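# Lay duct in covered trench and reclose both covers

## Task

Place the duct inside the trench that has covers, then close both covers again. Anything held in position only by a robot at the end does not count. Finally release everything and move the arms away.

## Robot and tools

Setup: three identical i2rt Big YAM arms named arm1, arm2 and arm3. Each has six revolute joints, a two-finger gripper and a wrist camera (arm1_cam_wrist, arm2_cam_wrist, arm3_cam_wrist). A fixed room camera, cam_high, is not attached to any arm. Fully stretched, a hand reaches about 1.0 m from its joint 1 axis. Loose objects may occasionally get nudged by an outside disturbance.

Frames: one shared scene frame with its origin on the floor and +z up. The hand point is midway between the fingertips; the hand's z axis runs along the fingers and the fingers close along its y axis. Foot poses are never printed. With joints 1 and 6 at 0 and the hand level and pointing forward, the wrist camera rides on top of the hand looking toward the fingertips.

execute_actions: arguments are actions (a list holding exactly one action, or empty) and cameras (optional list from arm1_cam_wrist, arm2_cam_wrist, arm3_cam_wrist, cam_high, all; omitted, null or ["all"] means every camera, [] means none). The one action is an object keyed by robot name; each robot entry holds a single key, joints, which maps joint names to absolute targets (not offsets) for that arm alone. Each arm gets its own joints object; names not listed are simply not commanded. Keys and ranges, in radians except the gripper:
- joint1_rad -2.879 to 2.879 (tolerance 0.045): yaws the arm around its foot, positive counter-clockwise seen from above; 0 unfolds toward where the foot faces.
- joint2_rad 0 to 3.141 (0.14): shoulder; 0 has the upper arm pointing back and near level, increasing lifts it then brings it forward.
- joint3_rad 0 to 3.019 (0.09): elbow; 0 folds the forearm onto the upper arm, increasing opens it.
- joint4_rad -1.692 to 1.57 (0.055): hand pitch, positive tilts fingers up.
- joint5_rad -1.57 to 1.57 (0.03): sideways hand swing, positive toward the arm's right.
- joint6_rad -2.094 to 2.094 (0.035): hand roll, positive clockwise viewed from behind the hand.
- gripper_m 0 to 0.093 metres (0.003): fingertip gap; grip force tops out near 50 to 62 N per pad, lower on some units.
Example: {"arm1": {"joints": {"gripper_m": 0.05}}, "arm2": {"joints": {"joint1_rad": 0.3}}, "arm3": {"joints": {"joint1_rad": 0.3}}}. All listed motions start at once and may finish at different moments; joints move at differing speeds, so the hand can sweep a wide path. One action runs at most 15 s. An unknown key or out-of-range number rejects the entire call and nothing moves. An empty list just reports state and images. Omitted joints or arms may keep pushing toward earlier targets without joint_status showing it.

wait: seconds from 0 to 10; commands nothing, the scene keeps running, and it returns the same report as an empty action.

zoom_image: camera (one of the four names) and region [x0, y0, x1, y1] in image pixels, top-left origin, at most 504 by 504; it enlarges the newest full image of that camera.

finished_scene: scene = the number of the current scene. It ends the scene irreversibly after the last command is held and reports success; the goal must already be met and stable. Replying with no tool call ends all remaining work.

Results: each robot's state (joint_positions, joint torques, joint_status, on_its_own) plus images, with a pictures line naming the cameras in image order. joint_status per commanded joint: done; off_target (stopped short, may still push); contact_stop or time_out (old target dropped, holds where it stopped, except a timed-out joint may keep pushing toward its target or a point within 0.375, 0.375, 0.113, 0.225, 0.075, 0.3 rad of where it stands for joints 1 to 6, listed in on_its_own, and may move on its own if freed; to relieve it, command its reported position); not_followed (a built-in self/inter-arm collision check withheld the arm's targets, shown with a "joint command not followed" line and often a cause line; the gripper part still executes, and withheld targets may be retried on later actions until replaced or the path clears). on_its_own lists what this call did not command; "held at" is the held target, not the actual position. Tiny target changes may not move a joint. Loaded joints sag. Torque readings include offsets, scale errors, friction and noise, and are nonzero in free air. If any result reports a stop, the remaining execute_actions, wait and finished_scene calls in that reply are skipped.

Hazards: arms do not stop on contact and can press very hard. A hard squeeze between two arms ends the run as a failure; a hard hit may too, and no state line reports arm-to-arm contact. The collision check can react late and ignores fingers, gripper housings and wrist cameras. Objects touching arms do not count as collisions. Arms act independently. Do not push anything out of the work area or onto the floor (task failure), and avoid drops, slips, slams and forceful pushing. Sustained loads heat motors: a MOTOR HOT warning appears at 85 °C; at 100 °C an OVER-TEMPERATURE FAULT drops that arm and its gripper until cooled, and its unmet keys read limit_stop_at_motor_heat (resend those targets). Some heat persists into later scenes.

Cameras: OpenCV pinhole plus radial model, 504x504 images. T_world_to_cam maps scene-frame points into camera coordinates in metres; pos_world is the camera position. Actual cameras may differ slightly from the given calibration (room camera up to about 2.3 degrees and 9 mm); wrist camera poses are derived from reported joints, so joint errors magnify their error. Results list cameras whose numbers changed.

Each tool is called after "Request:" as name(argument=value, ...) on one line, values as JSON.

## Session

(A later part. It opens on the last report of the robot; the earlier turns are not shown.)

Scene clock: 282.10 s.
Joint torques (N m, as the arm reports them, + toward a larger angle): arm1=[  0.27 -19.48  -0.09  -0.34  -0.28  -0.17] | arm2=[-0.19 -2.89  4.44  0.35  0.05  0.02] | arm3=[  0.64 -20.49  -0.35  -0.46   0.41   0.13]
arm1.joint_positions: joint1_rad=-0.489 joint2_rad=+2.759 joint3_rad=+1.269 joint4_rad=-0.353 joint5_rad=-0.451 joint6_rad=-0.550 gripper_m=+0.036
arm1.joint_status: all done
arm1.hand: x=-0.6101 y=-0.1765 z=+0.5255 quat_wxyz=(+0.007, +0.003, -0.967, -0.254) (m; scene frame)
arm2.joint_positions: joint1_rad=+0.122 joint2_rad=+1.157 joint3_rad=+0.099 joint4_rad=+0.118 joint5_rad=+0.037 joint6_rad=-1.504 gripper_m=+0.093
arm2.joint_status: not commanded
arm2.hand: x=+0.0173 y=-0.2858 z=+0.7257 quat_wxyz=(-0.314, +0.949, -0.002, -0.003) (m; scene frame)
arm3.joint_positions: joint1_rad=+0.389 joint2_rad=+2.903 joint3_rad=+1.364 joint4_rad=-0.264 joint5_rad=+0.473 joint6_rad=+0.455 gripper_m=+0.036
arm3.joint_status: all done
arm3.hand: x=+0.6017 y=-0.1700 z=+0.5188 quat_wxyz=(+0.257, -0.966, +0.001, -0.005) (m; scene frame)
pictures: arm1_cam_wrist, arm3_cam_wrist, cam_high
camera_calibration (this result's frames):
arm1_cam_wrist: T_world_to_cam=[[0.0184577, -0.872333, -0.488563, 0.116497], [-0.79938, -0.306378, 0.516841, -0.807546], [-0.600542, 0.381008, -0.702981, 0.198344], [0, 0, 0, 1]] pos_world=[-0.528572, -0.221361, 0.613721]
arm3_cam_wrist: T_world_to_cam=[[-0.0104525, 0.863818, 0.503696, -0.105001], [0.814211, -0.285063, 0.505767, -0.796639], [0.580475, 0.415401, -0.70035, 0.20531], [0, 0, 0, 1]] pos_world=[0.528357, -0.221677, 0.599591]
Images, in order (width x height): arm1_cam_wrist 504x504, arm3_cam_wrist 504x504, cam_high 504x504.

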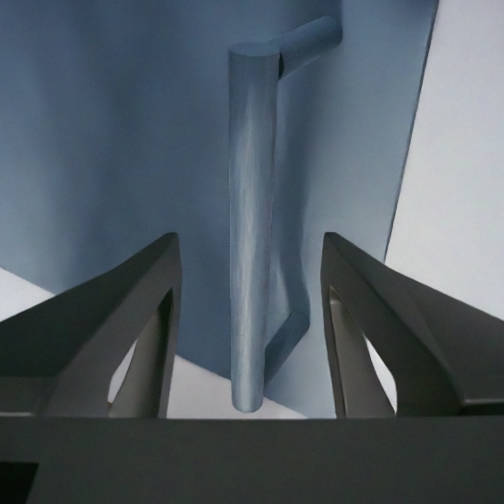

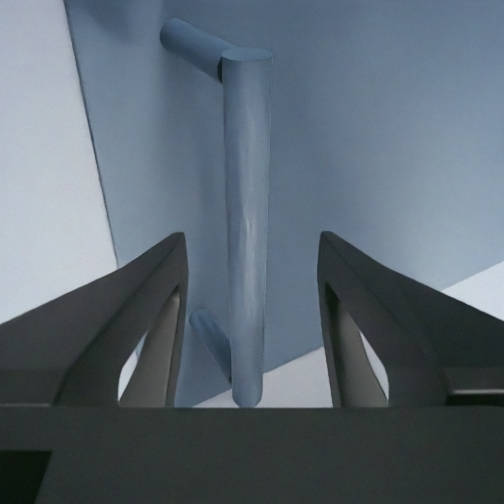

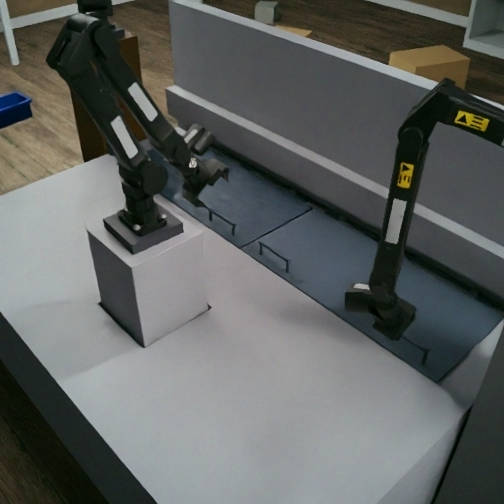

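Request:
execute_actions(actions=[{"arm1":{"joints":{"joint2_rad":2.52}},"arm3":{"joints":{"joint2_rad":2.66}}}], cameras=["cam_high"])

Scene clock: 294.83 s.
Joint torques (N m, as the arm reports them, + toward a larger angle): arm1=[  0.27 -19.43   2.22   0.31  -0.25  -0.14] | arm2=[-0.13 -3.5   4.32  0.47  0.04  0.06] | arm3=[  0.65 -21.35   1.77   0.2    0.39   0.12]
arm1.joint_positions: joint1_rad=-0.489 joint2_rad=+2.510 joint3_rad=+1.271 joint4_rad=-0.357 joint5_rad=-0.452 joint6_rad=-0.550 gripper_m=+0.036
arm1.joint_status: all done
arm1.hand: x=-0.5044 y=-0.2305 z=+0.6279 quat_wxyz=(-0.099, +0.032, -0.975, -0.197) (m; scene frame)
arm2.joint_positions: joint1_rad=+0.122 joint2_rad=+1.157 joint3_rad=+0.099 joint4_rad=+0.118 joint5_rad=+0.037 joint6_rad=-1.504 gripper_m=+0.093
arm2.joint_status: not commanded
arm2.hand: x=+0.0173 y=-0.2858 z=+0.7257 quat_wxyz=(-0.314, +0.949, -0.002, -0.003) (m; scene frame)
arm3.joint_positions: joint1_rad=+0.389 joint2_rad=+2.655 joint3_rad=+1.365 joint4_rad=-0.267 joint5_rad=+0.474 joint6_rad=+0.455 gripper_m=+0.036
arm3.joint_status: all done
arm3.hand: x=+0.4803 y=-0.2208 z=+0.6217 quat_wxyz=(+0.210, -0.972, +0.030, +0.104) (m; scene frame)
pictures: cam_high
Images, in order (width x height): cam_high 504x504.

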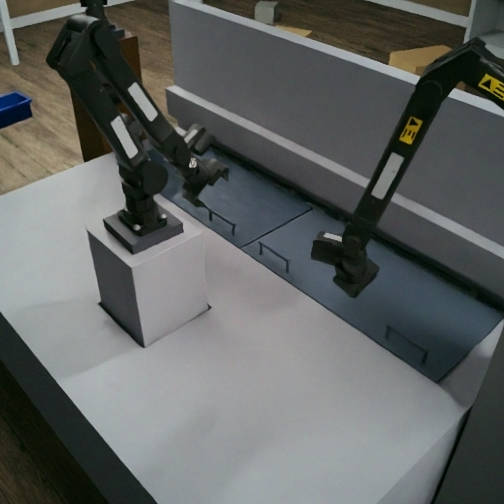

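Clear of the handles. Moving to the clear poses.

Request:
execute_actions(actions=[{"arm1":{"joints":{"joint1_rad":-0.45,"joint2_rad":1.95,"joint3_rad":1.0,"joint4_rad":-0.6,"joint5_rad":-0.1,"joint6_rad":-0.3}},"arm3":{"joints":{"joint1_rad":0.40,"joint2_rad":2.0,"joint3_rad":1.05,"joint4_rad":-0.6,"joint5_rad":0.1,"joint6_rad":0.3}}}], cameras=["all"])

Scene clock: 297.23 s.
Joint torques (N m, as the arm reports them, + toward a larger angle): arm1=[  1.22 -15.7    5.2    0.43   0.24   0.07] | arm2=[-0.01 -3.07  4.38  0.49  0.04  0.04] | arm3=[  1.   -17.02   4.28  -0.01  -0.05  -0.07]
arm1.joint_positions: joint1_rad=-0.458 joint2_rad=+1.938 joint3_rad=+0.998 joint4_rad=-0.596 joint5_rad=-0.105 joint6_rad=-0.310 gripper_m=+0.036
arm1.joint_status: all done
arm1.hand: x=-0.5526 y=-0.2525 z=+0.8246 quat_wxyz=(-0.035, -0.069, -0.996, -0.038) (m; scene frame)
arm2.joint_positions: joint1_rad=+0.122 joint2_rad=+1.157 joint3_rad=+0.099 joint4_rad=+0.118 joint5_rad=+0.037 joint6_rad=-1.504 gripper_m=+0.093
arm2.joint_status: not commanded
arm2.hand: x=+0.0173 y=-0.2858 z=+0.7257 quat_wxyz=(-0.314, +0.949, -0.002, -0.003) (m; scene frame)
arm3.joint_positions: joint1_rad=+0.389 joint2_rad=+1.990 joint3_rad=+1.048 joint4_rad=-0.591 joint5_rad=+0.102 joint6_rad=+0.309 gripper_m=+0.036
arm3.joint_status: all done
arm3.hand: x=+0.5278 y=-0.2665 z=+0.8630 quat_wxyz=(+0.040, -0.998, -0.043, +0.037) (m; scene frame)
pictures: arm1_cam_wrist, arm2_cam_wrist, arm3_cam_wrist, cam_high
camera_calibration (this result's frames):
arm1_cam_wrist: T_world_to_cam=[[-0.118646, -0.990034, -0.0758721, -0.25055], [-0.844595, 0.0604473, 0.531983, -0.884284], [-0.522094, 0.127199, -0.843349, 0.567068], [0, 0, 0, 1]] pos_world=[-0.480525, -0.26673, 0.929651]
arm2_cam_wrist: T_world_to_cam=[[0.00468251, 0.816951, 0.576689, -0.187618], [0.818683, -0.334289, 0.466914, -0.440266], [0.574227, 0.469939, -0.670389, 0.734572], [0, 0, 0, 1]] pos_world=[-0.0604942, -0.339105, 0.806212]
arm3_cam_wrist: T_world_to_cam=[[-0.0915276, 0.99156, 0.0918279, 0.236407], [0.858501, 0.0318458, 0.511822, -0.882205], [0.504577, 0.12568, -0.85417, 0.624898], [0, 0, 0, 1]] pos_world=[0.463702, -0.284855, 0.963592]
Images, in order (width x height): arm1_cam_wrist 504x504, arm2_cam_wrist 504x504, arm3_cam_wrist 504x504, cam_high 504x504.

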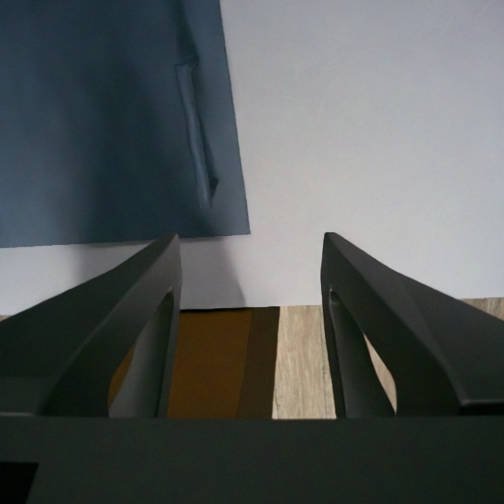

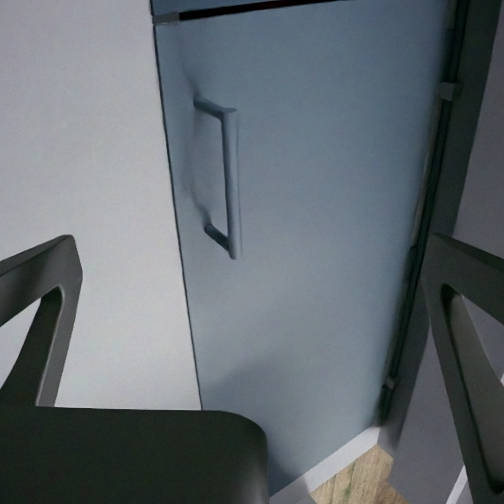

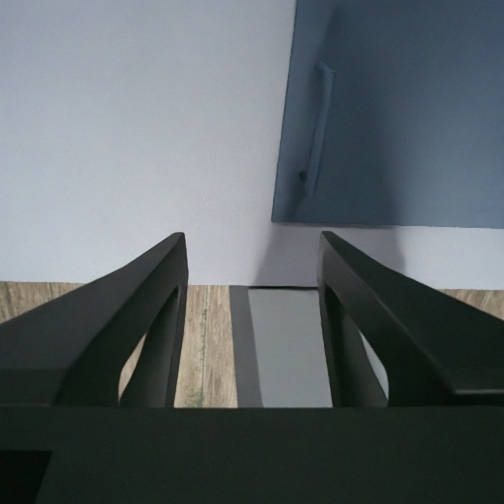

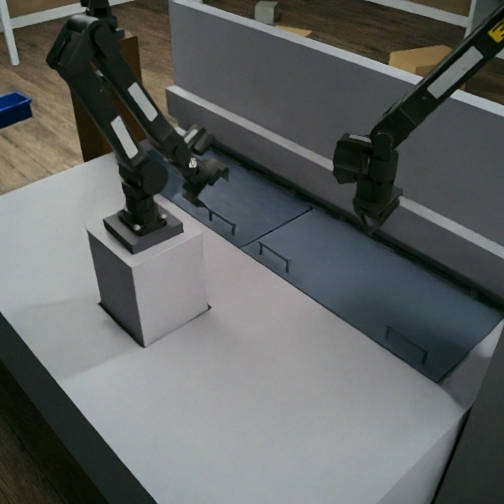

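Request:
zoom_image(camera="cam_high", region=[200, 180, 504, 400])

Request:
zoom_image(camera="cam_high", region=[130, 110, 300, 260])

Region (200, 180, 504, 400) of cam_high's 504x504 image, scaled by 1.658, with more detail than that image has; it fills the top 365 rows of this view, and the rest is white.

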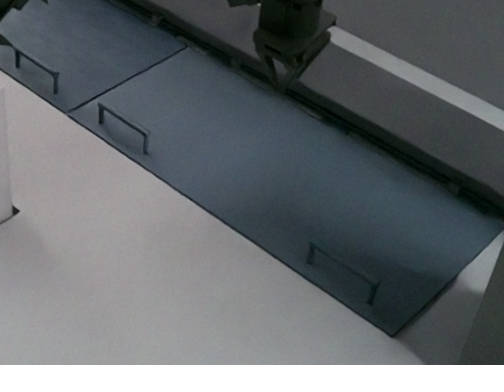

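Region (130, 110, 300, 260) of cam_high's 504x504 image, scaled by 2.965, with more detail than that image has; it fills the top 445 rows of this view, and the rest is white.

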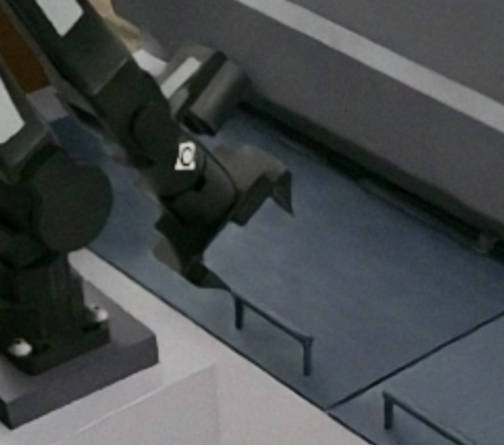

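Request:
finished_scene(scene=2)

The scene is finished: the task was done.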